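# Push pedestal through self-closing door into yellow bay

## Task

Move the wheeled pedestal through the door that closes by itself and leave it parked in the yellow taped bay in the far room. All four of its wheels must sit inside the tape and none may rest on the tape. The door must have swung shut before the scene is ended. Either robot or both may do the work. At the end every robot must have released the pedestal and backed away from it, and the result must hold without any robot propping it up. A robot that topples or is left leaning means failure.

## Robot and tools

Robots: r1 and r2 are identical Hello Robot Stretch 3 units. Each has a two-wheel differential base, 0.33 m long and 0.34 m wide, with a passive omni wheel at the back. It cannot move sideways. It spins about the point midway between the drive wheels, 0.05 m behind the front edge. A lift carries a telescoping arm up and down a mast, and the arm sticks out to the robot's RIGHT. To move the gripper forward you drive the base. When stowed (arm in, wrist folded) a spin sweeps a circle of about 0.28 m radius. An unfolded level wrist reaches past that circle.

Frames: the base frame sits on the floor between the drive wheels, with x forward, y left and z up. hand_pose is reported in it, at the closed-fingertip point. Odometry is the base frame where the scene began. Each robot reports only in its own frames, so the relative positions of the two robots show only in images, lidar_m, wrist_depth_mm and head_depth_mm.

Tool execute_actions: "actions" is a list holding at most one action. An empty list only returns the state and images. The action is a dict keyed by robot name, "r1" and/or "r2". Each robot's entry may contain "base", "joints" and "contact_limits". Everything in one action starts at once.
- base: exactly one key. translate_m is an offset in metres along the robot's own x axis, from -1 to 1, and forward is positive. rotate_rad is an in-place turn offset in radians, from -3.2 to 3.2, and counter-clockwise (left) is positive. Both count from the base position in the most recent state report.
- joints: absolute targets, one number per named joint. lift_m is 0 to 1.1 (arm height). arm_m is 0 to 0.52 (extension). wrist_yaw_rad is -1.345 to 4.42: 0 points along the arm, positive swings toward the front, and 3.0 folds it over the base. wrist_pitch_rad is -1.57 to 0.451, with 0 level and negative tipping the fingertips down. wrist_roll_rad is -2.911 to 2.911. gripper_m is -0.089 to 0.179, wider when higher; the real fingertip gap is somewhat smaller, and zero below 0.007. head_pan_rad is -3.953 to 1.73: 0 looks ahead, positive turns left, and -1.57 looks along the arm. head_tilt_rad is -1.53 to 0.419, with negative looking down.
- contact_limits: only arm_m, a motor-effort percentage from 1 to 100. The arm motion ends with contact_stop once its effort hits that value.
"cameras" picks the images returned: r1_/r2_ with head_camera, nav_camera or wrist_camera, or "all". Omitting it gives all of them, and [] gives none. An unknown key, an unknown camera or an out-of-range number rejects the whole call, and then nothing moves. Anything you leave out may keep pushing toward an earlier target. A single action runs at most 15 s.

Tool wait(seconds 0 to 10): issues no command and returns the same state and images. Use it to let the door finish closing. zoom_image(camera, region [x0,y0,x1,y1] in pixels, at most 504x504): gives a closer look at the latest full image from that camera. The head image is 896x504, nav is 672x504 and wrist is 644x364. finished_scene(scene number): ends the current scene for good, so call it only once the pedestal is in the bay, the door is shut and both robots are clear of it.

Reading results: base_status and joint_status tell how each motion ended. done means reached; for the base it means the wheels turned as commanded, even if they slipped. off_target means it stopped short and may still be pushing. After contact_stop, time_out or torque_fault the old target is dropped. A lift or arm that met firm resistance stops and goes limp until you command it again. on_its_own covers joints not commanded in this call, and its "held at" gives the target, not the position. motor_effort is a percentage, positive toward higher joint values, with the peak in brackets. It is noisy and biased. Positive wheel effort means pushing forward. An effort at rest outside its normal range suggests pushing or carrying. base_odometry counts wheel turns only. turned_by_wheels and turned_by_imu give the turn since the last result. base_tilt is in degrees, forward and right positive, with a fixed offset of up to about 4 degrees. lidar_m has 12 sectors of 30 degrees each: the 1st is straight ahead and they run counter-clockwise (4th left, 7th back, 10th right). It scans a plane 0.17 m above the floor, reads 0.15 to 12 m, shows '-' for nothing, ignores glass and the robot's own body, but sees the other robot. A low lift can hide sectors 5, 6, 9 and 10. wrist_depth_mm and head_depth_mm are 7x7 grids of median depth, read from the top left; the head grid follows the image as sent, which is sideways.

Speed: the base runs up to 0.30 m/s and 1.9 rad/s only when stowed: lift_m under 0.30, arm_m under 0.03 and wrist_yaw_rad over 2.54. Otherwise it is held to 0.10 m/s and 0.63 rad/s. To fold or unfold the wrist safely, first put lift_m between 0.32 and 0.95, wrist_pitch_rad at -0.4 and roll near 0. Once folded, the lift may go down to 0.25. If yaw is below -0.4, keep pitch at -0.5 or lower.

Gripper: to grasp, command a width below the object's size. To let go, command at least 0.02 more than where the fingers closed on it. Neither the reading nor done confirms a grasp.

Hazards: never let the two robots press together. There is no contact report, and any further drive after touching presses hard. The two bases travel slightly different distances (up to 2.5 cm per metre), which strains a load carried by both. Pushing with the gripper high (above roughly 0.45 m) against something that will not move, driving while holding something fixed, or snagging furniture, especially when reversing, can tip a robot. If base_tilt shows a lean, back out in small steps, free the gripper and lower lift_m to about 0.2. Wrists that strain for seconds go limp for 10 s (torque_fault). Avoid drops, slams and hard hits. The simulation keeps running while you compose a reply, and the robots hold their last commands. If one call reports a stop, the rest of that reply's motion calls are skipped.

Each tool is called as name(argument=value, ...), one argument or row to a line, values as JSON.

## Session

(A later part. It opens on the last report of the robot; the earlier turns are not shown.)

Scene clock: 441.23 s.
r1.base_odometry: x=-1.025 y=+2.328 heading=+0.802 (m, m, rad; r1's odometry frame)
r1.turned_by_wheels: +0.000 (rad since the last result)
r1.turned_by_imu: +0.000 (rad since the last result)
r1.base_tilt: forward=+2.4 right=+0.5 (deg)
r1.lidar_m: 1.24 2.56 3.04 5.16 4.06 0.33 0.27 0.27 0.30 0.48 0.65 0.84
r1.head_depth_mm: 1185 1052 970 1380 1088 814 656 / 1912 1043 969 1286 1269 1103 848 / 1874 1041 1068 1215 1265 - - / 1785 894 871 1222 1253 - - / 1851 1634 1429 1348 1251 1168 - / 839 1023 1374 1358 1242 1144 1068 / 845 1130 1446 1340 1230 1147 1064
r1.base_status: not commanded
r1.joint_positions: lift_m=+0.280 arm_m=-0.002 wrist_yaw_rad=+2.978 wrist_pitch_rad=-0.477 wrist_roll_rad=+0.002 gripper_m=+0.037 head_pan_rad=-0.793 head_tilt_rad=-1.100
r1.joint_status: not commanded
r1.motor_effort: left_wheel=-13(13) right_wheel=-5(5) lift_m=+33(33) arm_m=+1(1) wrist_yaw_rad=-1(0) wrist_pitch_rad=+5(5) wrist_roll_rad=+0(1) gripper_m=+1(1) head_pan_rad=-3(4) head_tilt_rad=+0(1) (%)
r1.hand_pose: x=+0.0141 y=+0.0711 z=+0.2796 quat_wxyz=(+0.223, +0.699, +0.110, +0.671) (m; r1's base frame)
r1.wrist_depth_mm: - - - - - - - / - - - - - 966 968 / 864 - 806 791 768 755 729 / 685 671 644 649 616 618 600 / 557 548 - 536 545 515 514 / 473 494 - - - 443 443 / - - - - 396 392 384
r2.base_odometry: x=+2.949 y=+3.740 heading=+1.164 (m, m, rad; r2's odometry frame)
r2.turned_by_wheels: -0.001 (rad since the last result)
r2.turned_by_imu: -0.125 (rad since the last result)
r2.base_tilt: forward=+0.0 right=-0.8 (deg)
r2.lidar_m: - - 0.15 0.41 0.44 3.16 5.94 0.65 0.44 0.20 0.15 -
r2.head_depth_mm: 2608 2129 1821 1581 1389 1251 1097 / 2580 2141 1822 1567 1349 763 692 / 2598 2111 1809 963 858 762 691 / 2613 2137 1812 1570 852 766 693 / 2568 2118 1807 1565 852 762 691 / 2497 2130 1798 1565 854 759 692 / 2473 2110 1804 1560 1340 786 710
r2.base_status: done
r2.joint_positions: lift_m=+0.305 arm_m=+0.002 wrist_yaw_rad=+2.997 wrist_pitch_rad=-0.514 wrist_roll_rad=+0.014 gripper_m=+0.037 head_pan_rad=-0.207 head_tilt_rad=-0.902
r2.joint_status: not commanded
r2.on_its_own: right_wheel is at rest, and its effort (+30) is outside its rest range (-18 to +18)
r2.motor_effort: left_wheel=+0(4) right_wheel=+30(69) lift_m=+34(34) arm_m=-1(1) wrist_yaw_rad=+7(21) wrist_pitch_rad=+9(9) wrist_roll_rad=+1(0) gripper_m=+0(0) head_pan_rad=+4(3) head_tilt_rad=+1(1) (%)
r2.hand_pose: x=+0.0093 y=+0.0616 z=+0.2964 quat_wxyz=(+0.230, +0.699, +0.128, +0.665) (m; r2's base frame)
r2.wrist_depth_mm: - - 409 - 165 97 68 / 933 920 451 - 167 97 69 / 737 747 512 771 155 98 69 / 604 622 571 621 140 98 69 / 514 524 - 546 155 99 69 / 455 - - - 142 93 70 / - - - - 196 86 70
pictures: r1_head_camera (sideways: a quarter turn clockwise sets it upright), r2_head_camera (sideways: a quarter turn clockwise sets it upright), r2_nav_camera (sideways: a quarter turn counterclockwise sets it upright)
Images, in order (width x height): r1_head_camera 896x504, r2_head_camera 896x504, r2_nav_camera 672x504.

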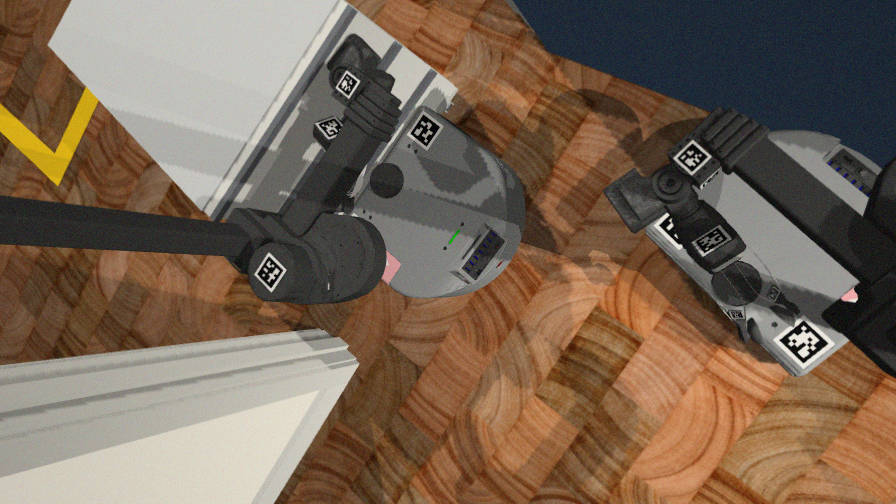

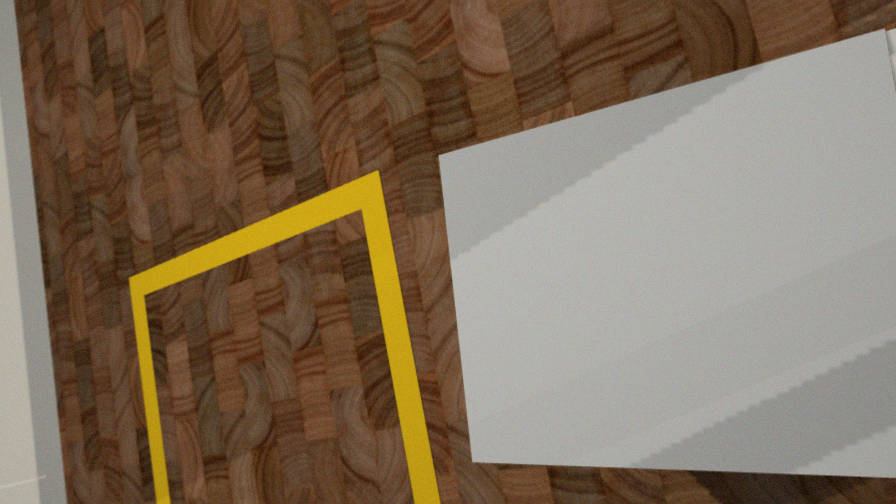

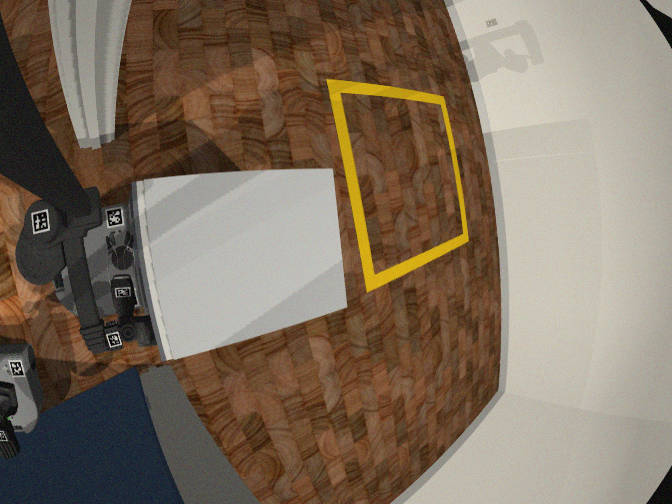

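execute_actions(
  actions=[
    {"r2":{"base":{"rotate_rad":0.16},"joints":{"head_pan_rad":0.0,"head_tilt_rad":-0.85}}},
  ],
  cameras=[],
)

execute_actions(
  actions=[
    {"r2":{"base":{"translate_m":0.15},"joints":{"lift_m":0.285}}},
  ],
  cameras=["r2_head_camera","r2_nav_camera"],
)

Scene clock: 446.13 s.
r1.base_odometry: x=-1.025 y=+2.328 heading=+0.802 (m, m, rad; r1's odometry frame)
r1.turned_by_wheels: +0.000 (rad since the last result)
r1.turned_by_imu: +0.001 (rad since the last result)
r1.base_tilt: forward=+2.4 right=+0.6 (deg)
r1.lidar_m: 1.25 2.56 3.03 5.16 4.09 0.33 0.27 0.27 0.30 0.49 0.64 0.84
r1.head_depth_mm: 1180 1046 972 1386 1084 820 658 / 1915 1040 978 1326 1270 1103 845 / 1873 1048 1084 1207 1268 - - / 1802 849 865 1215 1254 - - / 1839 1630 1437 1363 1253 1172 - / 836 1020 1385 1361 1249 1154 1070 / 846 1129 1444 1342 1233 1144 1060
r1.base_status: not commanded
r1.joint_positions: lift_m=+0.280 arm_m=-0.002 wrist_yaw_rad=+2.978 wrist_pitch_rad=-0.477 wrist_roll_rad=+0.002 gripper_m=+0.037 head_pan_rad=-0.793 head_tilt_rad=-1.100
r1.joint_status: not commanded
r1.motor_effort: left_wheel=-13(13) right_wheel=-5(5) lift_m=+33(33) arm_m=+1(1) wrist_yaw_rad=+1(0) wrist_pitch_rad=+5(5) wrist_roll_rad=+0(1) gripper_m=+1(1) head_pan_rad=-4(4) head_tilt_rad=-1(1) (%)
r1.hand_pose: x=+0.0141 y=+0.0711 z=+0.2796 quat_wxyz=(+0.223, +0.699, +0.110, +0.671) (m; r1's base frame)
r1.wrist_depth_mm: - - - - - - - / - - - - - 967 949 / 863 - 817 792 772 756 737 / 676 657 648 634 617 626 605 / 554 547 - 548 539 519 504 / 484 502 - - - 452 441 / - - - - 403 395 391
r2.base_odometry: x=+2.949 y=+3.740 heading=+1.322 (m, m, rad; r2's odometry frame)
r2.turned_by_wheels: +0.159 (rad since the last result)
r2.turned_by_imu: +0.147 (rad since the last result)
r2.base_tilt: forward=+0.0 right=-0.9 (deg)
r2.lidar_m: - - 0.15 0.41 2.52 3.63 0.65 0.59 0.42 0.19 0.15 -
r2.head_depth_mm: 2570 2323 1924 1640 882 784 700 / 2583 2298 1928 1631 879 782 703 / 2587 2304 1912 1634 880 778 701 / 2622 2298 1903 1630 877 780 697 / 2614 2289 1917 1627 894 776 699 / 2658 2288 1905 1622 1413 1262 699 / 2677 2269 1911 1615 1412 1256 1132
r2.base_status: rotate_rad off_target (by the wheels' count: +0.1588 of +0.1600)
r2.joint_positions: lift_m=+0.305 arm_m=+0.003 wrist_yaw_rad=+3.003 wrist_pitch_rad=-0.514 wrist_roll_rad=+0.014 gripper_m=+0.037 head_pan_rad=-0.007 head_tilt_rad=-0.853
r2.joint_status: all done
r2.on_its_own: right_wheel is at rest, and its effort (+56) is outside its rest range (-18 to +18)
r2.motor_effort: left_wheel=-3(8) right_wheel=+56(70) lift_m=+34(34) arm_m=-2(2) wrist_yaw_rad=+2(10) wrist_pitch_rad=+9(10) wrist_roll_rad=+0(0) gripper_m=+0(0) head_pan_rad=+4(22) head_tilt_rad=+1(10) (%)
r2.hand_pose: x=+0.0079 y=+0.0618 z=+0.2964 quat_wxyz=(+0.228, +0.699, +0.131, +0.665) (m; r2's base frame)
r2.wrist_depth_mm: - - 443 432 - 153 100 / 935 961 892 485 - 150 99 / 737 757 644 540 775 148 97 / 600 611 599 597 607 132 96 / 511 525 - 563 247 121 95 / 458 - - - 210 138 91 / - - - - 291 135 85
pictures: none
No camera images: the call's "cameras" was empty. Leave "cameras" out to get every camera's image.

Scene clock: 448.00 s.
r1.base_odometry: x=-1.025 y=+2.328 heading=+0.802 (m, m, rad; r1's odometry frame)
r1.turned_by_wheels: +0.000 (rad since the last result)
r1.turned_by_imu: +0.000 (rad since the last result)
r1.base_tilt: forward=+2.4 right=+0.5 (deg)
r1.lidar_m: 1.25 2.56 3.03 5.19 4.09 0.33 0.27 0.27 0.30 0.48 0.75 0.84
r1.head_depth_mm: 1180 1048 1012 1382 1090 818 655 / 1906 1062 1071 1355 1273 1103 849 / 809 1036 1167 1242 1266 - - / 1864 1681 1278 1322 1257 - - / 1858 1637 1460 1363 1246 1169 - / 838 1025 1391 1363 1240 1140 1068 / 847 1136 1447 1349 1238 1148 1069
r1.base_status: not commanded
r1.joint_positions: lift_m=+0.280 arm_m=-0.002 wrist_yaw_rad=+2.978 wrist_pitch_rad=-0.477 wrist_roll_rad=+0.002 gripper_m=+0.037 head_pan_rad=-0.793 head_tilt_rad=-1.100
r1.joint_status: not commanded
r1.motor_effort: left_wheel=-13(13) right_wheel=-5(5) lift_m=+34(33) arm_m=+0(1) wrist_yaw_rad=+0(1) wrist_pitch_rad=+5(5) wrist_roll_rad=+1(0) gripper_m=+1(1) head_pan_rad=-4(3) head_tilt_rad=+0(0) (%)
r1.hand_pose: x=+0.0141 y=+0.0711 z=+0.2796 quat_wxyz=(+0.223, +0.699, +0.110, +0.671) (m; r1's base frame)
r1.wrist_depth_mm: - - - - - - - / - - - - - 993 957 / 862 - 799 791 792 761 741 / 678 656 646 648 636 620 595 / 557 549 - 541 536 520 504 / 478 500 - - - 443 443 / - - - - 397 396 385
r2.base_odometry: x=+2.985 y=+3.886 heading=+1.322 (m, m, rad; r2's odometry frame)
r2.turned_by_wheels: +0.000 (rad since the last result)
r2.turned_by_imu: -0.186 (rad since the last result)
r2.base_tilt: forward=+0.0 right=-0.8 (deg)
r2.lidar_m: - - 0.15 0.44 0.44 3.06 6.07 0.72 0.45 0.21 0.15 -
r2.head_depth_mm: 2603 2333 1933 1640 1431 1219 712 / 2565 2336 1939 1651 886 784 700 / 2539 2334 1924 1640 882 782 701 / 2517 2332 1923 1638 882 779 702 / 2520 2339 1926 1648 882 781 703 / 2491 2313 1912 1630 1343 778 698 / 2475 2304 1925 1630 1412 1266 1130
r2.base_status: done
r2.joint_positions: lift_m=+0.285 arm_m=+0.002 wrist_yaw_rad=+3.007 wrist_pitch_rad=-0.514 wrist_roll_rad=+0.014 gripper_m=+0.037 head_pan_rad=-0.005 head_tilt_rad=-0.847
r2.joint_status: all done
r2.motor_effort: left_wheel=+1(54) right_wheel=+17(68) lift_m=+27(32) arm_m=+0(3) wrist_yaw_rad=-2(9) wrist_pitch_rad=+9(10) wrist_roll_rad=+0(0) gripper_m=+0(0) head_pan_rad=+2(4) head_tilt_rad=-2(3) (%)
r2.hand_pose: x=+0.0071 y=+0.0622 z=+0.2768 quat_wxyz=(+0.227, +0.699, +0.132, +0.666) (m; r2's base frame)
r2.wrist_depth_mm: - - - - 156 92 66 / 911 437 958 - 151 93 66 / 690 663 742 762 136 94 66 / 576 565 607 606 161 93 67 / 492 506 - 539 149 85 67 / - - - - 137 78 67 / - - - - 187 94 63
pictures: r2_head_camera (sideways: a quarter turn clockwise sets it upright), r2_nav_camera (sideways: a quarter turn counterclockwise sets it upright)
Images, in order (width x height): r2_head_camera 896x504, r2_nav_camera 672x504.

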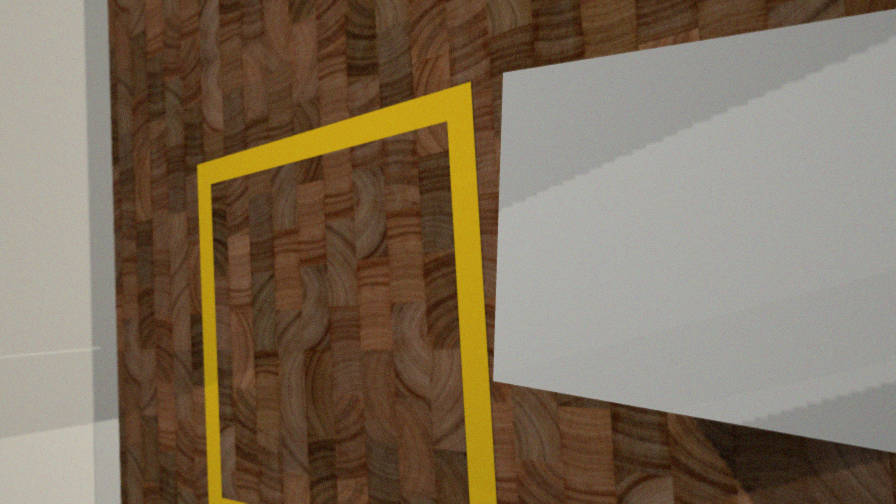

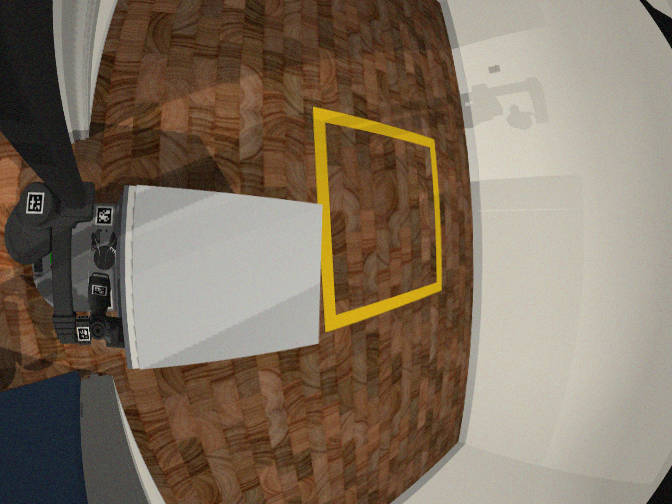

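execute_actions(
  actions=[
    {"r2":{"joints":{"lift_m":0.305}}},
  ],
  cameras=[],
)

execute_actions(
  actions=[
    {"r2":{"base":{"rotate_rad":0.3}}},
  ],
  cameras=[],
)

execute_actions(
  actions=[
    {"r2":{"base":{"translate_m":0.15}}},
  ],
  cameras=["r2_head_camera","r2_nav_camera"],
)

Scene clock: 453.47 s.
r1.base_odometry: x=-1.025 y=+2.328 heading=+0.802 (m, m, rad; r1's odometry frame)
r1.turned_by_wheels: +0.000 (rad since the last result)
r1.turned_by_imu: +0.001 (rad since the last result)
r1.base_tilt: forward=+2.4 right=+0.4 (deg)
r1.lidar_m: 1.25 2.56 3.04 5.18 4.06 0.33 0.27 0.27 0.30 0.49 0.75 0.84
r1.head_depth_mm: 1177 1055 1011 1377 1094 817 655 / 1902 1054 1067 1353 1271 1098 844 / 806 949 1262 1242 1274 - - / 1853 1673 1284 1319 1260 - - / 1861 1637 1459 1355 1245 1168 - / 840 1023 1394 1346 1242 1149 1071 / 849 1134 1444 1352 1236 1140 1062
r1.base_status: not commanded
r1.joint_positions: lift_m=+0.280 arm_m=-0.002 wrist_yaw_rad=+2.978 wrist_pitch_rad=-0.477 wrist_roll_rad=+0.002 gripper_m=+0.037 head_pan_rad=-0.793 head_tilt_rad=-1.100
r1.joint_status: not commanded
r1.motor_effort: left_wheel=-13(13) right_wheel=-5(5) lift_m=+33(33) arm_m=+2(1) wrist_yaw_rad=+2(0) wrist_pitch_rad=+5(5) wrist_roll_rad=-1(0) gripper_m=+1(1) head_pan_rad=-4(3) head_tilt_rad=+1(1) (%)
r1.hand_pose: x=+0.0141 y=+0.0711 z=+0.2796 quat_wxyz=(+0.223, +0.699, +0.110, +0.671) (m; r1's base frame)
r1.wrist_depth_mm: - - - - - - - / - - - - - 980 955 / 868 - 821 806 771 764 733 / 670 655 659 641 607 606 593 / 563 556 - 545 533 520 506 / 479 502 - - - 447 440 / - - - - 403 391 387
r2.base_odometry: x=+2.985 y=+3.886 heading=+1.322 (m, m, rad; r2's odometry frame)
r2.turned_by_wheels: +0.000 (rad since the last result)
r2.turned_by_imu: +0.000 (rad since the last result)
r2.base_tilt: forward=+0.0 right=-0.9 (deg)
r2.lidar_m: - - 0.15 0.44 0.44 3.08 6.04 0.72 0.45 0.21 0.15 -
r2.head_depth_mm: 2609 2342 1929 1653 1433 1211 715 / 2599 2330 1935 1635 887 783 703 / 2574 2333 1933 1650 885 782 701 / 2550 2289 1936 1629 885 779 700 / 2520 2322 1911 1629 880 777 700 / 2490 2313 1921 1637 1345 780 699 / 2447 2315 1906 1639 1428 1260 1132
r2.base_status: not commanded
r2.joint_positions: lift_m=+0.305 arm_m=+0.002 wrist_yaw_rad=+3.007 wrist_pitch_rad=-0.514 wrist_roll_rad=+0.014 gripper_m=+0.037 head_pan_rad=-0.005 head_tilt_rad=-0.847
r2.joint_status: all done
r2.motor_effort: left_wheel=+1(1) right_wheel=+15(17) lift_m=+39(40) arm_m=+0(0) wrist_yaw_rad=-2(2) wrist_pitch_rad=+9(9) wrist_roll_rad=+0(0) gripper_m=+0(0) head_pan_rad=+3(3) head_tilt_rad=-3(3) (%)
r2.hand_pose: x=+0.0071 y=+0.0622 z=+0.2962 quat_wxyz=(+0.227, +0.699, +0.132, +0.666) (m; r2's base frame)
r2.wrist_depth_mm: - - - - 155 92 66 / 961 438 - - 157 93 66 / 734 682 729 788 153 94 66 / 612 588 633 638 135 95 67 / 513 525 - 543 122 95 67 / 457 - - - 132 91 68 / - - - - 188 84 68
pictures: none
No camera images: the call's "cameras" was empty. Leave "cameras" out to get every camera's image.

Scene clock: 454.87 s.
r1.base_odometry: x=-1.025 y=+2.328 heading=+0.802 (m, m, rad; r1's odometry frame)
r1.turned_by_wheels: +0.000 (rad since the last result)
r1.turned_by_imu: +0.000 (rad since the last result)
r1.base_tilt: forward=+2.4 right=+0.5 (deg)
r1.lidar_m: 1.25 2.56 3.03 5.17 4.08 0.33 0.27 0.27 0.30 0.49 0.72 0.84
r1.head_depth_mm: 1179 1049 1034 1376 1090 818 656 / 1916 1076 1126 1329 1273 1103 843 / 749 927 911 1248 1266 - - / 1885 1667 1441 1321 1253 - - / 1856 1636 1462 1353 1252 1165 - / 839 1022 1391 1343 1246 1144 1070 / 848 1124 1448 1341 1240 1136 1067
r1.base_status: not commanded
r1.joint_positions: lift_m=+0.280 arm_m=-0.002 wrist_yaw_rad=+2.978 wrist_pitch_rad=-0.477 wrist_roll_rad=+0.002 gripper_m=+0.037 head_pan_rad=-0.793 head_tilt_rad=-1.100
r1.joint_status: not commanded
r1.motor_effort: left_wheel=-13(13) right_wheel=-5(5) lift_m=+34(33) arm_m=+1(1) wrist_yaw_rad=+0(1) wrist_pitch_rad=+5(5) wrist_roll_rad=-1(1) gripper_m=+1(1) head_pan_rad=-4(4) head_tilt_rad=+1(2) (%)
r1.hand_pose: x=+0.0141 y=+0.0711 z=+0.2796 quat_wxyz=(+0.223, +0.699, +0.110, +0.671) (m; r1's base frame)
r1.wrist_depth_mm: - - - - - - - / - - - - - 994 955 / 871 - 828 778 771 746 762 / 673 643 651 634 621 608 601 / 561 560 - 546 536 515 503 / 476 501 - - - 444 438 / - - - - 399 393 389
r2.base_odometry: x=+2.985 y=+3.886 heading=+1.621 (m, m, rad; r2's odometry frame)
r2.turned_by_wheels: +0.299 (rad since the last result)
r2.turned_by_imu: +0.260 (rad since the last result)
r2.base_tilt: forward=+0.0 right=-0.8 (deg)
r2.lidar_m: - 0.15 0.18 0.43 0.47 3.99 0.75 0.52 0.45 0.19 0.15 -
r2.head_depth_mm: 2457 2359 1915 1649 887 781 704 / 2493 2338 1927 1646 885 782 702 / 2529 2341 1942 1641 881 781 701 / 2590 2313 1925 1646 881 779 700 / 2608 2327 1918 1639 1426 776 700 / 2598 2318 1905 1622 1430 1265 719 / 2640 2300 1915 1632 1416 1258 1131
r2.base_status: rotate_rad off_target (by the wheels' count: +0.2991 of +0.3000)
r2.joint_positions: lift_m=+0.305 arm_m=+0.003 wrist_yaw_rad=+2.973 wrist_pitch_rad=-0.514 wrist_roll_rad=+0.014 gripper_m=+0.037 head_pan_rad=-0.005 head_tilt_rad=-0.847
r2.joint_status: not commanded
r2.on_its_own: right_wheel is at rest, and its effort (+40) is outside its rest range (-18 to +18); wrist_yaw_rad is at rest, and its effort (+26) is outside its rest range (-12 to +12)
r2.motor_effort: left_wheel=-4(7) right_wheel=+40(70) lift_m=+37(39) arm_m=-2(2) wrist_yaw_rad=+26(27) wrist_pitch_rad=+9(9) wrist_roll_rad=+0(0) gripper_m=+0(0) head_pan_rad=+3(3) head_tilt_rad=-3(3) (%)
r2.hand_pose: x=+0.0142 y=+0.0608 z=+0.2964 quat_wxyz=(+0.238, +0.701, +0.120, +0.662) (m; r2's base frame)
r2.wrist_depth_mm: - - 428 - - 188 117 / 929 - 469 - - 182 114 / 738 744 537 792 830 164 112 / 600 613 594 635 663 148 110 / 513 519 - 547 296 165 105 / 456 - - - 249 159 97 / - - - - 346 153 90
pictures: none
No camera images: the call's "cameras" was empty. Leave "cameras" out to get every camera's image.

Scene clock: 457.40 s.
r1.base_odometry: x=-1.025 y=+2.328 heading=+0.802 (m, m, rad; r1's odometry frame)
r1.turned_by_wheels: +0.000 (rad since the last result)
r1.turned_by_imu: +0.000 (rad since the last result)
r1.base_tilt: forward=+2.4 right=+0.5 (deg)
r1.lidar_m: 1.25 2.56 3.02 5.17 4.07 0.33 0.27 0.27 0.30 0.48 0.85 0.84
r1.head_depth_mm: 1175 1065 1220 1391 1091 817 655 / 1838 1077 1303 1351 1273 1101 848 / 1843 951 1289 1330 1270 - - / 1874 1668 1491 1373 1256 - - / 1847 1640 1454 1366 1251 1167 - / 836 1024 1376 1351 1242 1156 1066 / 848 1129 1446 1344 1239 1147 1069
r1.base_status: not commanded
r1.joint_positions: lift_m=+0.280 arm_m=-0.002 wrist_yaw_rad=+2.978 wrist_pitch_rad=-0.477 wrist_roll_rad=+0.002 gripper_m=+0.037 head_pan_rad=-0.793 head_tilt_rad=-1.100
r1.joint_status: not commanded
r1.motor_effort: left_wheel=-13(13) right_wheel=-5(5) lift_m=+33(33) arm_m=+1(1) wrist_yaw_rad=+0(0) wrist_pitch_rad=+5(5) wrist_roll_rad=-1(0) gripper_m=+0(1) head_pan_rad=-4(4) head_tilt_rad=-2(1) (%)
r1.hand_pose: x=+0.0141 y=+0.0711 z=+0.2796 quat_wxyz=(+0.223, +0.699, +0.110, +0.671) (m; r1's base frame)
r1.wrist_depth_mm: - - - - - - - / - - - - - 999 962 / 848 - 800 787 769 760 744 / 675 661 639 636 622 615 606 / 555 551 - 541 533 525 513 / 478 500 - - - 453 436 / - - - - 393 391 387
r2.base_odometry: x=+2.978 y=+4.035 heading=+1.621 (m, m, rad; r2's odometry frame)
r2.turned_by_wheels: +0.000 (rad since the last result)
r2.turned_by_imu: -0.222 (rad since the last result)
r2.base_tilt: forward=+0.0 right=-0.8 (deg)
r2.lidar_m: - - 0.15 1.01 0.51 3.17 0.88 0.65 0.48 0.21 0.15 -
r2.head_depth_mm: 2470 2359 1925 1659 1412 809 705 / 2459 2328 1924 1644 885 783 701 / 2465 2319 1927 1645 883 780 701 / 2408 2327 1919 1654 880 780 699 / 2423 2312 1933 1634 882 782 700 / 2417 2314 1932 1639 1400 805 699 / 2394 2296 1901 1633 1412 1261 1133
r2.base_status: done
r2.joint_positions: lift_m=+0.305 arm_m=+0.003 wrist_yaw_rad=+2.996 wrist_pitch_rad=-0.514 wrist_roll_rad=+0.014 gripper_m=+0.037 head_pan_rad=-0.005 head_tilt_rad=-0.847
r2.joint_status: not commanded
r2.on_its_own: right_wheel is at rest, and its effort (+21) is outside its rest range (-18 to +18)
r2.motor_effort: left_wheel=+0(4) right_wheel=+21(68) lift_m=+34(37) arm_m=-2(2) wrist_yaw_rad=+7(27) wrist_pitch_rad=+9(9) wrist_roll_rad=+0(0) gripper_m=+0(0) head_pan_rad=+2(3) head_tilt_rad=-3(3) (%)
r2.hand_pose: x=+0.0094 y=+0.0616 z=+0.2965 quat_wxyz=(+0.230, +0.699, +0.128, +0.664) (m; r2's base frame)
r2.wrist_depth_mm: 379 - - - 149 89 64 / 414 435 - - 151 90 64 / 580 470 782 791 151 91 65 / 586 531 635 637 135 92 65 / 518 528 - 563 117 93 66 / 466 - - - 108 91 66 / - - - - 181 83 66
pictures: r2_head_camera (sideways: a quarter turn clockwise sets it upright), r2_nav_camera (sideways: a quarter turn counterclockwise sets it upright)
Images, in order (width x height): r2_head_camera 896x504, r2_nav_camera 672x504.

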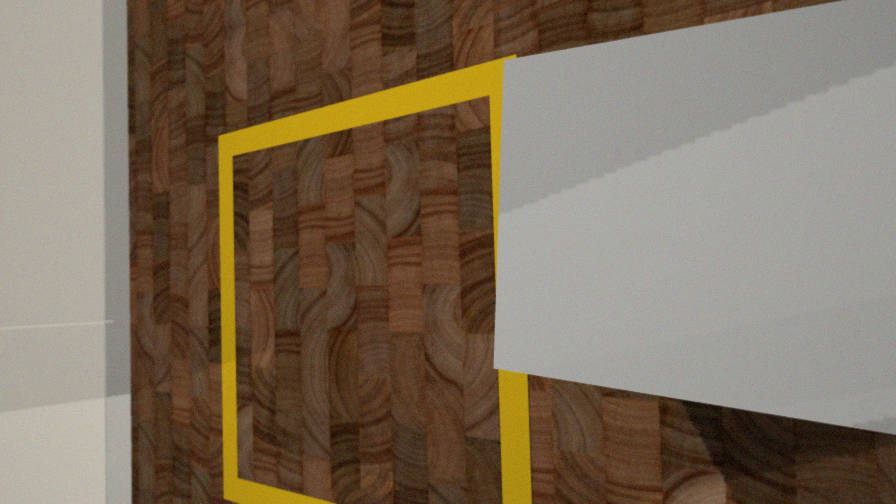

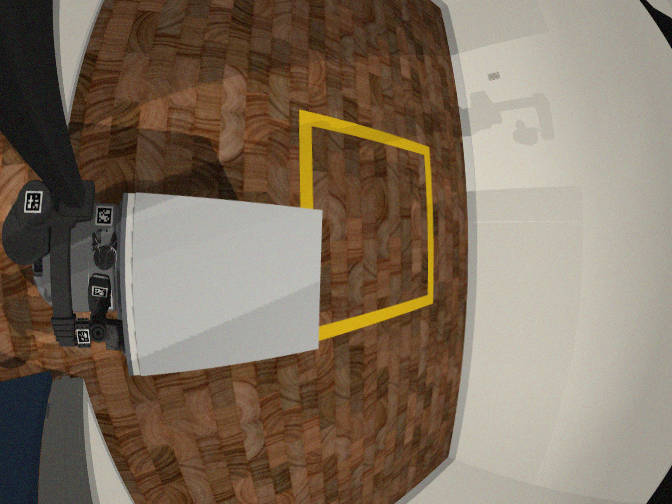

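execute_actions(
  actions=[
    {"r2":{"base":{"translate_m":0.6},"joints":{"head_pan_rad":-0.15,"head_tilt_rad":-0.95}}},
  ],
  cameras=["r2_head_camera","r2_nav_camera"],
)

Scene clock: 474.60 s.
r1.base_odometry: x=-1.025 y=+2.328 heading=+0.802 (m, m, rad; r1's odometry frame)
r1.turned_by_wheels: +0.000 (rad since the last result)
r1.turned_by_imu: +0.001 (rad since the last result)
r1.base_tilt: forward=+2.4 right=+0.4 (deg)
r1.lidar_m: 1.25 2.55 3.03 5.16 4.06 0.33 0.27 0.27 0.30 0.49 1.42 0.84
r1.head_depth_mm: 1487 1488 1522 1394 1081 821 656 / 1920 1671 1520 1387 1271 1102 845 / 1880 1683 1514 1373 1265 - - / 1881 1690 1502 1366 1255 - - / 1840 1632 1452 1364 1252 1167 - / 841 1024 1387 1361 1241 1150 1072 / 847 1137 1440 1348 1237 1138 1065
r1.base_status: not commanded
r1.joint_positions: lift_m=+0.280 arm_m=-0.002 wrist_yaw_rad=+2.978 wrist_pitch_rad=-0.477 wrist_roll_rad=+0.002 gripper_m=+0.037 head_pan_rad=-0.793 head_tilt_rad=-1.100
r1.joint_status: not commanded
r1.motor_effort: left_wheel=-13(13) right_wheel=-5(5) lift_m=+33(33) arm_m=+1(0) wrist_yaw_rad=+0(1) wrist_pitch_rad=+5(5) wrist_roll_rad=+0(0) gripper_m=+1(1) head_pan_rad=-4(4) head_tilt_rad=+0(0) (%)
r1.hand_pose: x=+0.0141 y=+0.0711 z=+0.2796 quat_wxyz=(+0.223, +0.699, +0.110, +0.671) (m; r1's base frame)
r1.wrist_depth_mm: - - - - - - - / - - - - - 996 944 / 841 - 812 803 773 757 745 / 687 646 652 649 620 607 595 / 554 544 - 544 544 519 505 / 481 496 - - - 445 444 / - - - - 398 396 391
r2.base_odometry: x=+2.948 y=+4.634 heading=+1.621 (m, m, rad; r2's odometry frame)
r2.turned_by_wheels: +0.000 (rad since the last result)
r2.turned_by_imu: +0.001 (rad since the last result)
r2.base_tilt: forward=+0.0 right=-0.8 (deg)
r2.lidar_m: - - 0.15 2.43 1.22 0.91 1.45 0.87 1.04 0.21 0.15 -
r2.head_depth_mm: 2093 2013 1756 1537 1374 1237 701 / 2065 2021 1746 1533 852 756 690 / 2034 2027 1750 942 840 755 687 / 1997 2017 1743 939 838 756 688 / 1952 2012 1742 942 840 754 689 / 1922 2027 1732 937 833 754 686 / 1891 2007 1724 1528 1341 1207 1092
r2.base_status: translate_m off_target (by the wheels' count: +0.5999 of +0.6000)
r2.joint_positions: lift_m=+0.305 arm_m=+0.002 wrist_yaw_rad=+3.013 wrist_pitch_rad=-0.514 wrist_roll_rad=+0.014 gripper_m=+0.037 head_pan_rad=-0.143 head_tilt_rad=-0.938
r2.joint_status: all done
r2.motor_effort: left_wheel=+17(33) right_wheel=+7(44) lift_m=+33(33) arm_m=+0(2) wrist_yaw_rad=-7(7) wrist_pitch_rad=+9(9) wrist_roll_rad=+0(0) gripper_m=+0(0) head_pan_rad=-4(19) head_tilt_rad=-8(23) (%)
r2.hand_pose: x=+0.0059 y=+0.0623 z=+0.2965 quat_wxyz=(+0.225, +0.698, +0.134, +0.666) (m; r2's base frame)
r2.wrist_depth_mm: - - - - 156 93 66 / 921 949 - - 159 94 66 / 724 745 785 793 153 94 67 / 596 617 630 653 135 95 67 / 512 519 - 543 122 96 67 / 454 - - - 132 91 68 / - - - - 188 85 68
pictures: r2_head_camera (sideways: a quarter turn clockwise sets it upright), r2_nav_camera (sideways: a quarter turn counterclockwise sets it upright)
Images, in order (width x height): r2_head_camera 896x504, r2_nav_camera 672x504.

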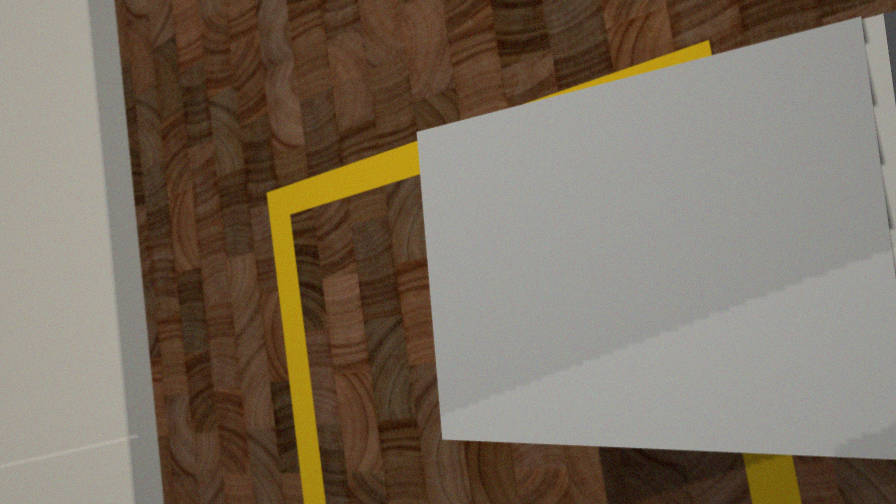

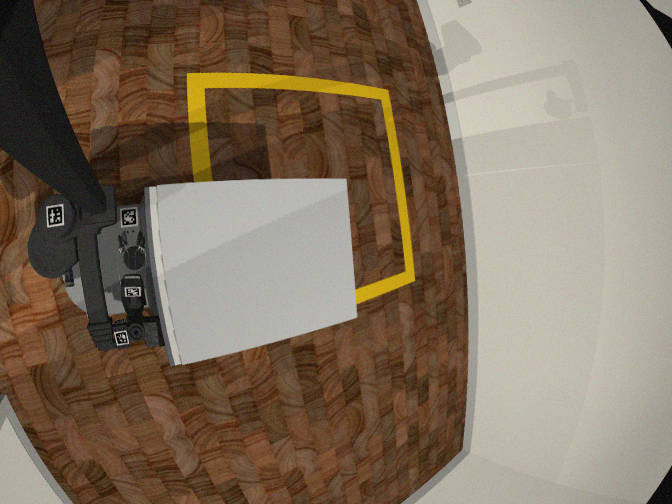

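execute_actions(
  actions=[
    {"r2":{"base":{"translate_m":0.55},"joints":{"head_pan_rad":-0.4,"head_tilt_rad":-1.0}},"r1":{"base":{"translate_m":1.0},"joints":{"head_pan_rad":-1.9,"head_tilt_rad":-0.7}}},
  ],
  cameras=["r2_head_camera","r2_nav_camera","r1_head_camera","r1_nav_camera"],
)

Scene clock: 485.90 s.
r1.base_odometry: x=-0.330 y=+3.047 heading=+0.802 (m, m, rad; r1's odometry frame)
r1.turned_by_wheels: +0.000 (rad since the last result)
r1.turned_by_imu: +0.007 (rad since the last result)
r1.base_tilt: forward=+2.3 right=+0.5 (deg)
r1.lidar_m: 0.80 1.59 1.90 3.49 5.41 3.56 3.13 0.41 0.41 0.36 0.36 0.43
r1.head_depth_mm: 3296 3258 2430 1880 1525 1227 1130 / 363 421 2124 1859 1525 1304 1085 / 351 404 474 580 798 1261 1116 / 330 378 445 540 685 919 1109 / 312 353 412 491 609 799 1068 / 296 333 382 449 548 698 958 / 288 314 358 416 497 618 812
r1.base_status: done
r1.joint_positions: lift_m=+0.280 arm_m=-0.002 wrist_yaw_rad=+2.978 wrist_pitch_rad=-0.477 wrist_roll_rad=+0.002 gripper_m=+0.037 head_pan_rad=-1.893 head_tilt_rad=-0.704
r1.joint_status: all done
r1.motor_effort: left_wheel=-2(9) right_wheel=+1(7) lift_m=+33(33) arm_m=+1(1) wrist_yaw_rad=+0(1) wrist_pitch_rad=+5(5) wrist_roll_rad=+0(0) gripper_m=+0(1) head_pan_rad=-4(47) head_tilt_rad=+3(31) (%)
r1.hand_pose: x=+0.0141 y=+0.0711 z=+0.2796 quat_wxyz=(+0.223, +0.699, +0.110, +0.671) (m; r1's base frame)
r1.wrist_depth_mm: - - - - - - - / - - - - - 994 974 / 851 - 799 808 767 767 744 / 663 662 644 629 623 617 613 / 557 548 - 539 546 514 515 / 479 492 - - - 445 445 / - - - - 394 392 387
r2.base_odometry: x=+2.920 y=+5.184 heading=+1.622 (m, m, rad; r2's odometry frame)
r2.turned_by_wheels: +0.001 (rad since the last result)
r2.turned_by_imu: +0.004 (rad since the last result)
r2.base_tilt: forward=+0.0 right=-0.9 (deg)
r2.lidar_m: - - 0.15 2.48 2.07 1.43 1.47 1.38 1.77 0.21 0.15 -
r2.head_depth_mm: 1879 1902 1676 1481 1337 1215 1113 / 1796 1892 1663 1480 1337 747 710 / 1691 1863 1648 1487 818 749 698 / 1608 1821 1660 911 816 743 691 / 1542 1776 1659 912 818 744 682 / 1474 1707 1659 907 816 743 683 / 1409 1636 1644 905 814 743 690
r2.base_status: translate_m off_target (by the wheels' count: +0.5499 of +0.5500)
r2.joint_positions: lift_m=+0.305 arm_m=+0.002 wrist_yaw_rad=+3.012 wrist_pitch_rad=-0.514 wrist_roll_rad=+0.014 gripper_m=+0.037 head_pan_rad=-0.393 head_tilt_rad=-0.987
r2.joint_status: all done
r2.on_its_own: left_wheel is at rest, and its effort (+19) is outside its rest range (-18 to +18)
r2.motor_effort: left_wheel=+19(38) right_wheel=+6(23) lift_m=+33(33) arm_m=+0(1) wrist_yaw_rad=-5(8) wrist_pitch_rad=+9(9) wrist_roll_rad=+0(0) gripper_m=+0(0) head_pan_rad=-4(25) head_tilt_rad=-8(17) (%)
r2.hand_pose: x=+0.0062 y=+0.0623 z=+0.2965 quat_wxyz=(+0.225, +0.698, +0.134, +0.666) (m; r2's base frame)
r2.wrist_depth_mm: - - - - 155 92 66 / 938 947 - - 157 93 66 / 745 729 795 807 153 94 66 / 599 608 634 633 135 95 67 / 511 521 - 542 121 95 67 / 453 - - - 119 91 68 / - - - - 187 84 68
pictures: r1_head_camera (sideways: a quarter turn clockwise sets it upright), r1_nav_camera (sideways: a quarter turn counterclockwise sets it upright), r2_head_camera (sideways: a quarter turn clockwise sets it upright), r2_nav_camera (sideways: a quarter turn counterclockwise sets it upright)
Images, in order (width x height): r1_head_camera 896x504, r1_nav_camera 672x504, r2_head_camera 896x504, r2_nav_camera 672x504.

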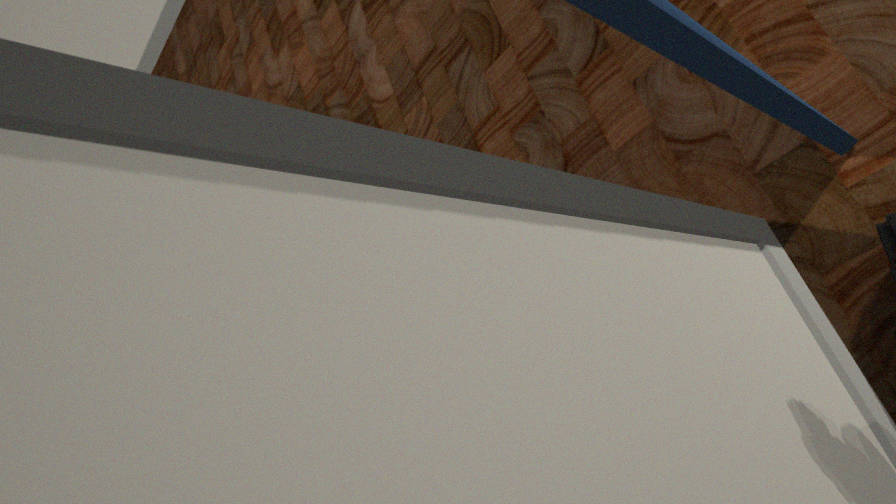

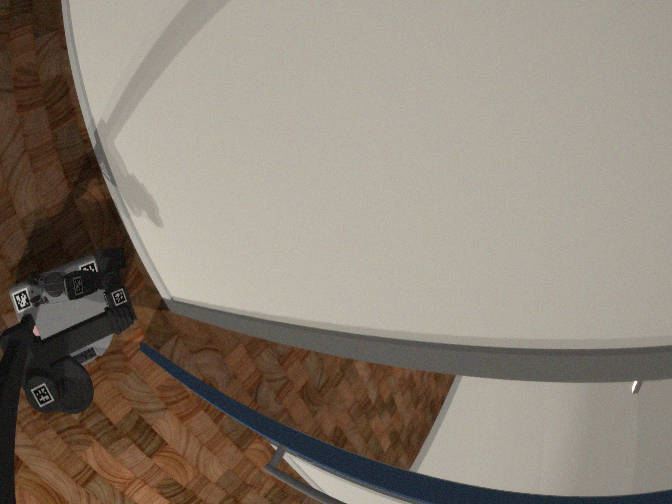

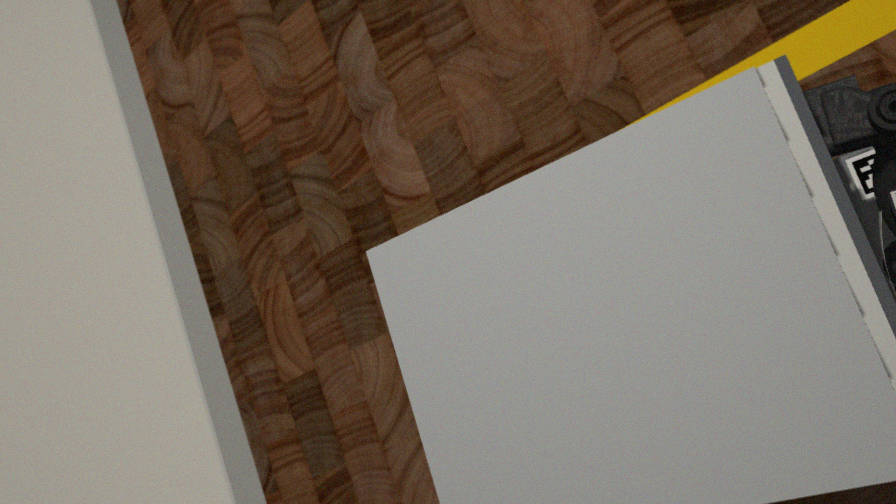

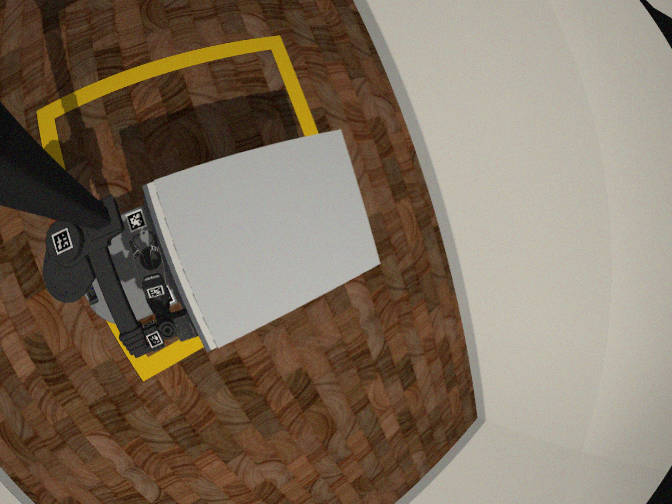

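execute_actions(
  actions=[
    {"r2":{"base":{"translate_m":-0.75},"joints":{"lift_m":0.28,"head_pan_rad":-0.15,"head_tilt_rad":-0.75}},"r1":{"base":{"translate_m":0.2},"joints":{"head_pan_rad":-2.3,"head_tilt_rad":-0.6}}},
  ],
  cameras=["r2_head_camera","r2_nav_camera","r1_nav_camera"],
)

Scene clock: 491.50 s.
r1.base_odometry: x=-0.191 y=+3.191 heading=+0.802 (m, m, rad; r1's odometry frame)
r1.turned_by_wheels: +0.000 (rad since the last result)
r1.turned_by_imu: +0.002 (rad since the last result)
r1.base_tilt: forward=+2.3 right=+0.6 (deg)
r1.lidar_m: 0.71 1.39 1.66 3.06 5.45 3.77 3.33 0.58 0.36 0.32 0.32 0.38
r1.head_depth_mm: 724 906 1211 1833 1651 1374 1173 / 580 654 843 1165 1564 1361 1167 / 477 557 684 828 1109 1329 1160 / 427 485 559 657 801 1037 1138 / 375 420 474 547 648 790 1013 / 336 370 412 465 536 630 767 / 304 331 364 405 457 524 614
r1.base_status: done
r1.joint_positions: lift_m=+0.280 arm_m=-0.002 wrist_yaw_rad=+2.978 wrist_pitch_rad=-0.477 wrist_roll_rad=+0.002 gripper_m=+0.037 head_pan_rad=-2.293 head_tilt_rad=-0.605
r1.joint_status: all done
r1.motor_effort: left_wheel=-2(11) right_wheel=+1(9) lift_m=+33(33) arm_m=+0(1) wrist_yaw_rad=+1(1) wrist_pitch_rad=+5(5) wrist_roll_rad=+0(1) gripper_m=+1(1) head_pan_rad=-4(31) head_tilt_rad=+2(16) (%)
r1.hand_pose: x=+0.0141 y=+0.0711 z=+0.2796 quat_wxyz=(+0.223, +0.699, +0.110, +0.671) (m; r1's base frame)
r1.wrist_depth_mm: - - - - - - - / - - - - - 975 965 / 851 - 786 797 793 759 736 / 659 641 651 626 627 606 604 / 554 551 - 536 536 521 501 / 480 499 - - - 445 442 / - - - - 397 396 390
r2.base_odometry: x=+2.958 y=+4.435 heading=+1.622 (m, m, rad; r2's odometry frame)
r2.turned_by_wheels: +0.000 (rad since the last result)
r2.turned_by_imu: -0.003 (rad since the last result)
r2.base_tilt: forward=+0.0 right=-0.8 (deg)
r2.lidar_m: 0.81 2.30 2.58 2.42 0.91 0.71 0.66 0.68 0.77 1.75 2.40 0.85
r2.head_depth_mm: 2166 2477 2174 1801 1527 1322 1171 / 2135 2396 2199 1800 1524 1324 1170 / 2076 2372 2190 1684 1460 1322 1173 / 2042 2300 1344 1148 1311 1318 1172 / 1999 2250 1341 1132 1292 1312 1167 / 1969 2217 1333 1127 1283 1318 1166 / 1926 2173 2154 1728 1508 1312 1160
r2.base_status: done
r2.joint_positions: lift_m=+0.280 arm_m=+0.002 wrist_yaw_rad=+3.007 wrist_pitch_rad=-0.514 wrist_roll_rad=+0.014 gripper_m=+0.037 head_pan_rad=-0.157 head_tilt_rad=-0.753
r2.joint_status: all done
r2.motor_effort: left_wheel=+0(11) right_wheel=-1(9) lift_m=+19(29) arm_m=+0(0) wrist_yaw_rad=-2(5) wrist_pitch_rad=+9(9) wrist_roll_rad=+0(0) gripper_m=+0(0) head_pan_rad=+4(25) head_tilt_rad=+1(28) (%)
r2.hand_pose: x=+0.0072 y=+0.0621 z=+0.2721 quat_wxyz=(+0.227, +0.699, +0.132, +0.666) (m; r2's base frame)
r2.wrist_depth_mm: 882 - - - - - - / 851 900 942 - - - - / 694 702 750 750 770 797 827 / 567 575 598 610 629 640 650 / 491 518 - 529 536 527 547 / - - - - 461 457 463 / - - - - 392 403 402
pictures: r1_nav_camera (sideways: a quarter turn counterclockwise sets it upright), r2_head_camera (sideways: a quarter turn clockwise sets it upright), r2_nav_camera (sideways: a quarter turn counterclockwise sets it upright)
Images, in order (width x height): r1_nav_camera 672x504, r2_head_camera 896x504, r2_nav_camera 672x504.

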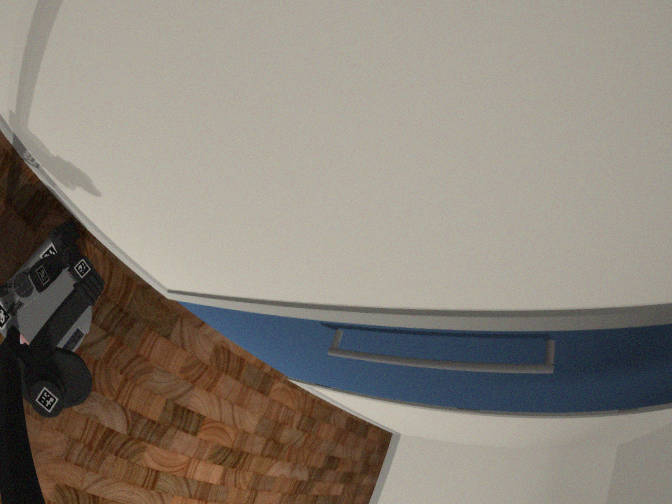

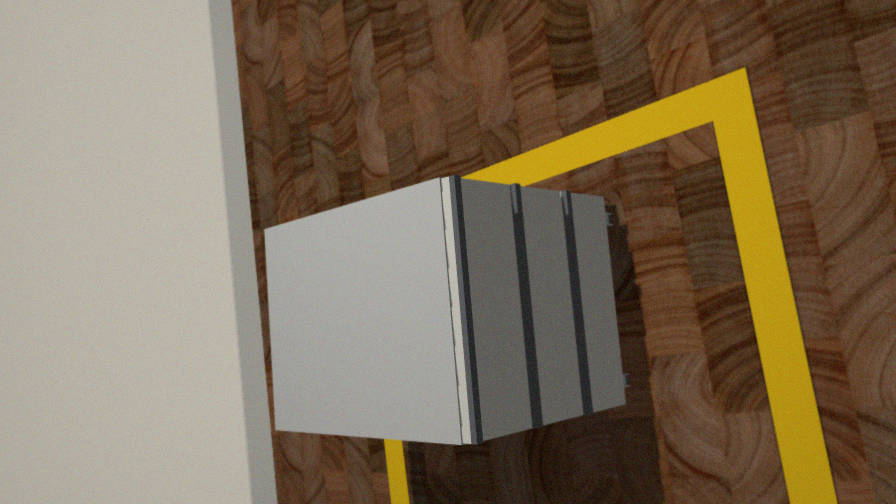

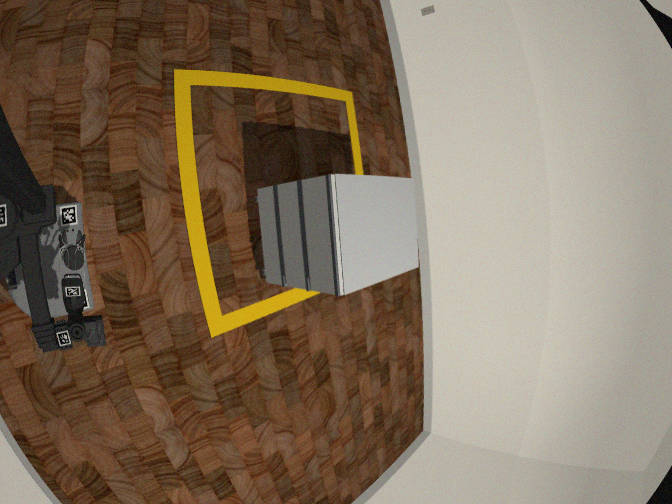

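zoom_image(
  camera="r2_head_camera",
  region=[240, 40, 740, 300],
)

zoom_image(
  camera="r2_nav_camera",
  region=[160, 150, 460, 360],
)

Region (240, 40, 740, 300) of r2_head_camera's 896x504 image, scaled by 1.008, with more detail than that image has; it fills the top 262 rows of this view, and the rest is white.

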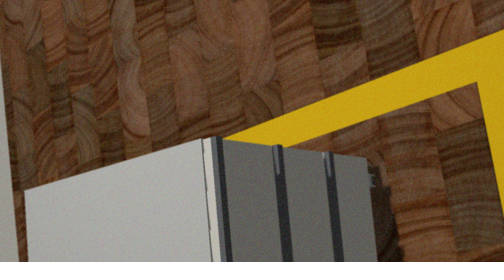

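Region (160, 150, 460, 360) of r2_nav_camera's 672x504 image, scaled by 1.680, with more detail than that image has; it fills the top 353 rows of this view, and the rest is white.

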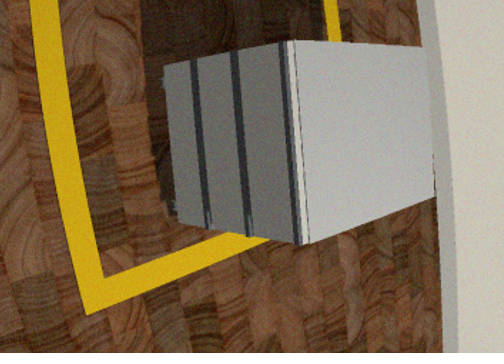

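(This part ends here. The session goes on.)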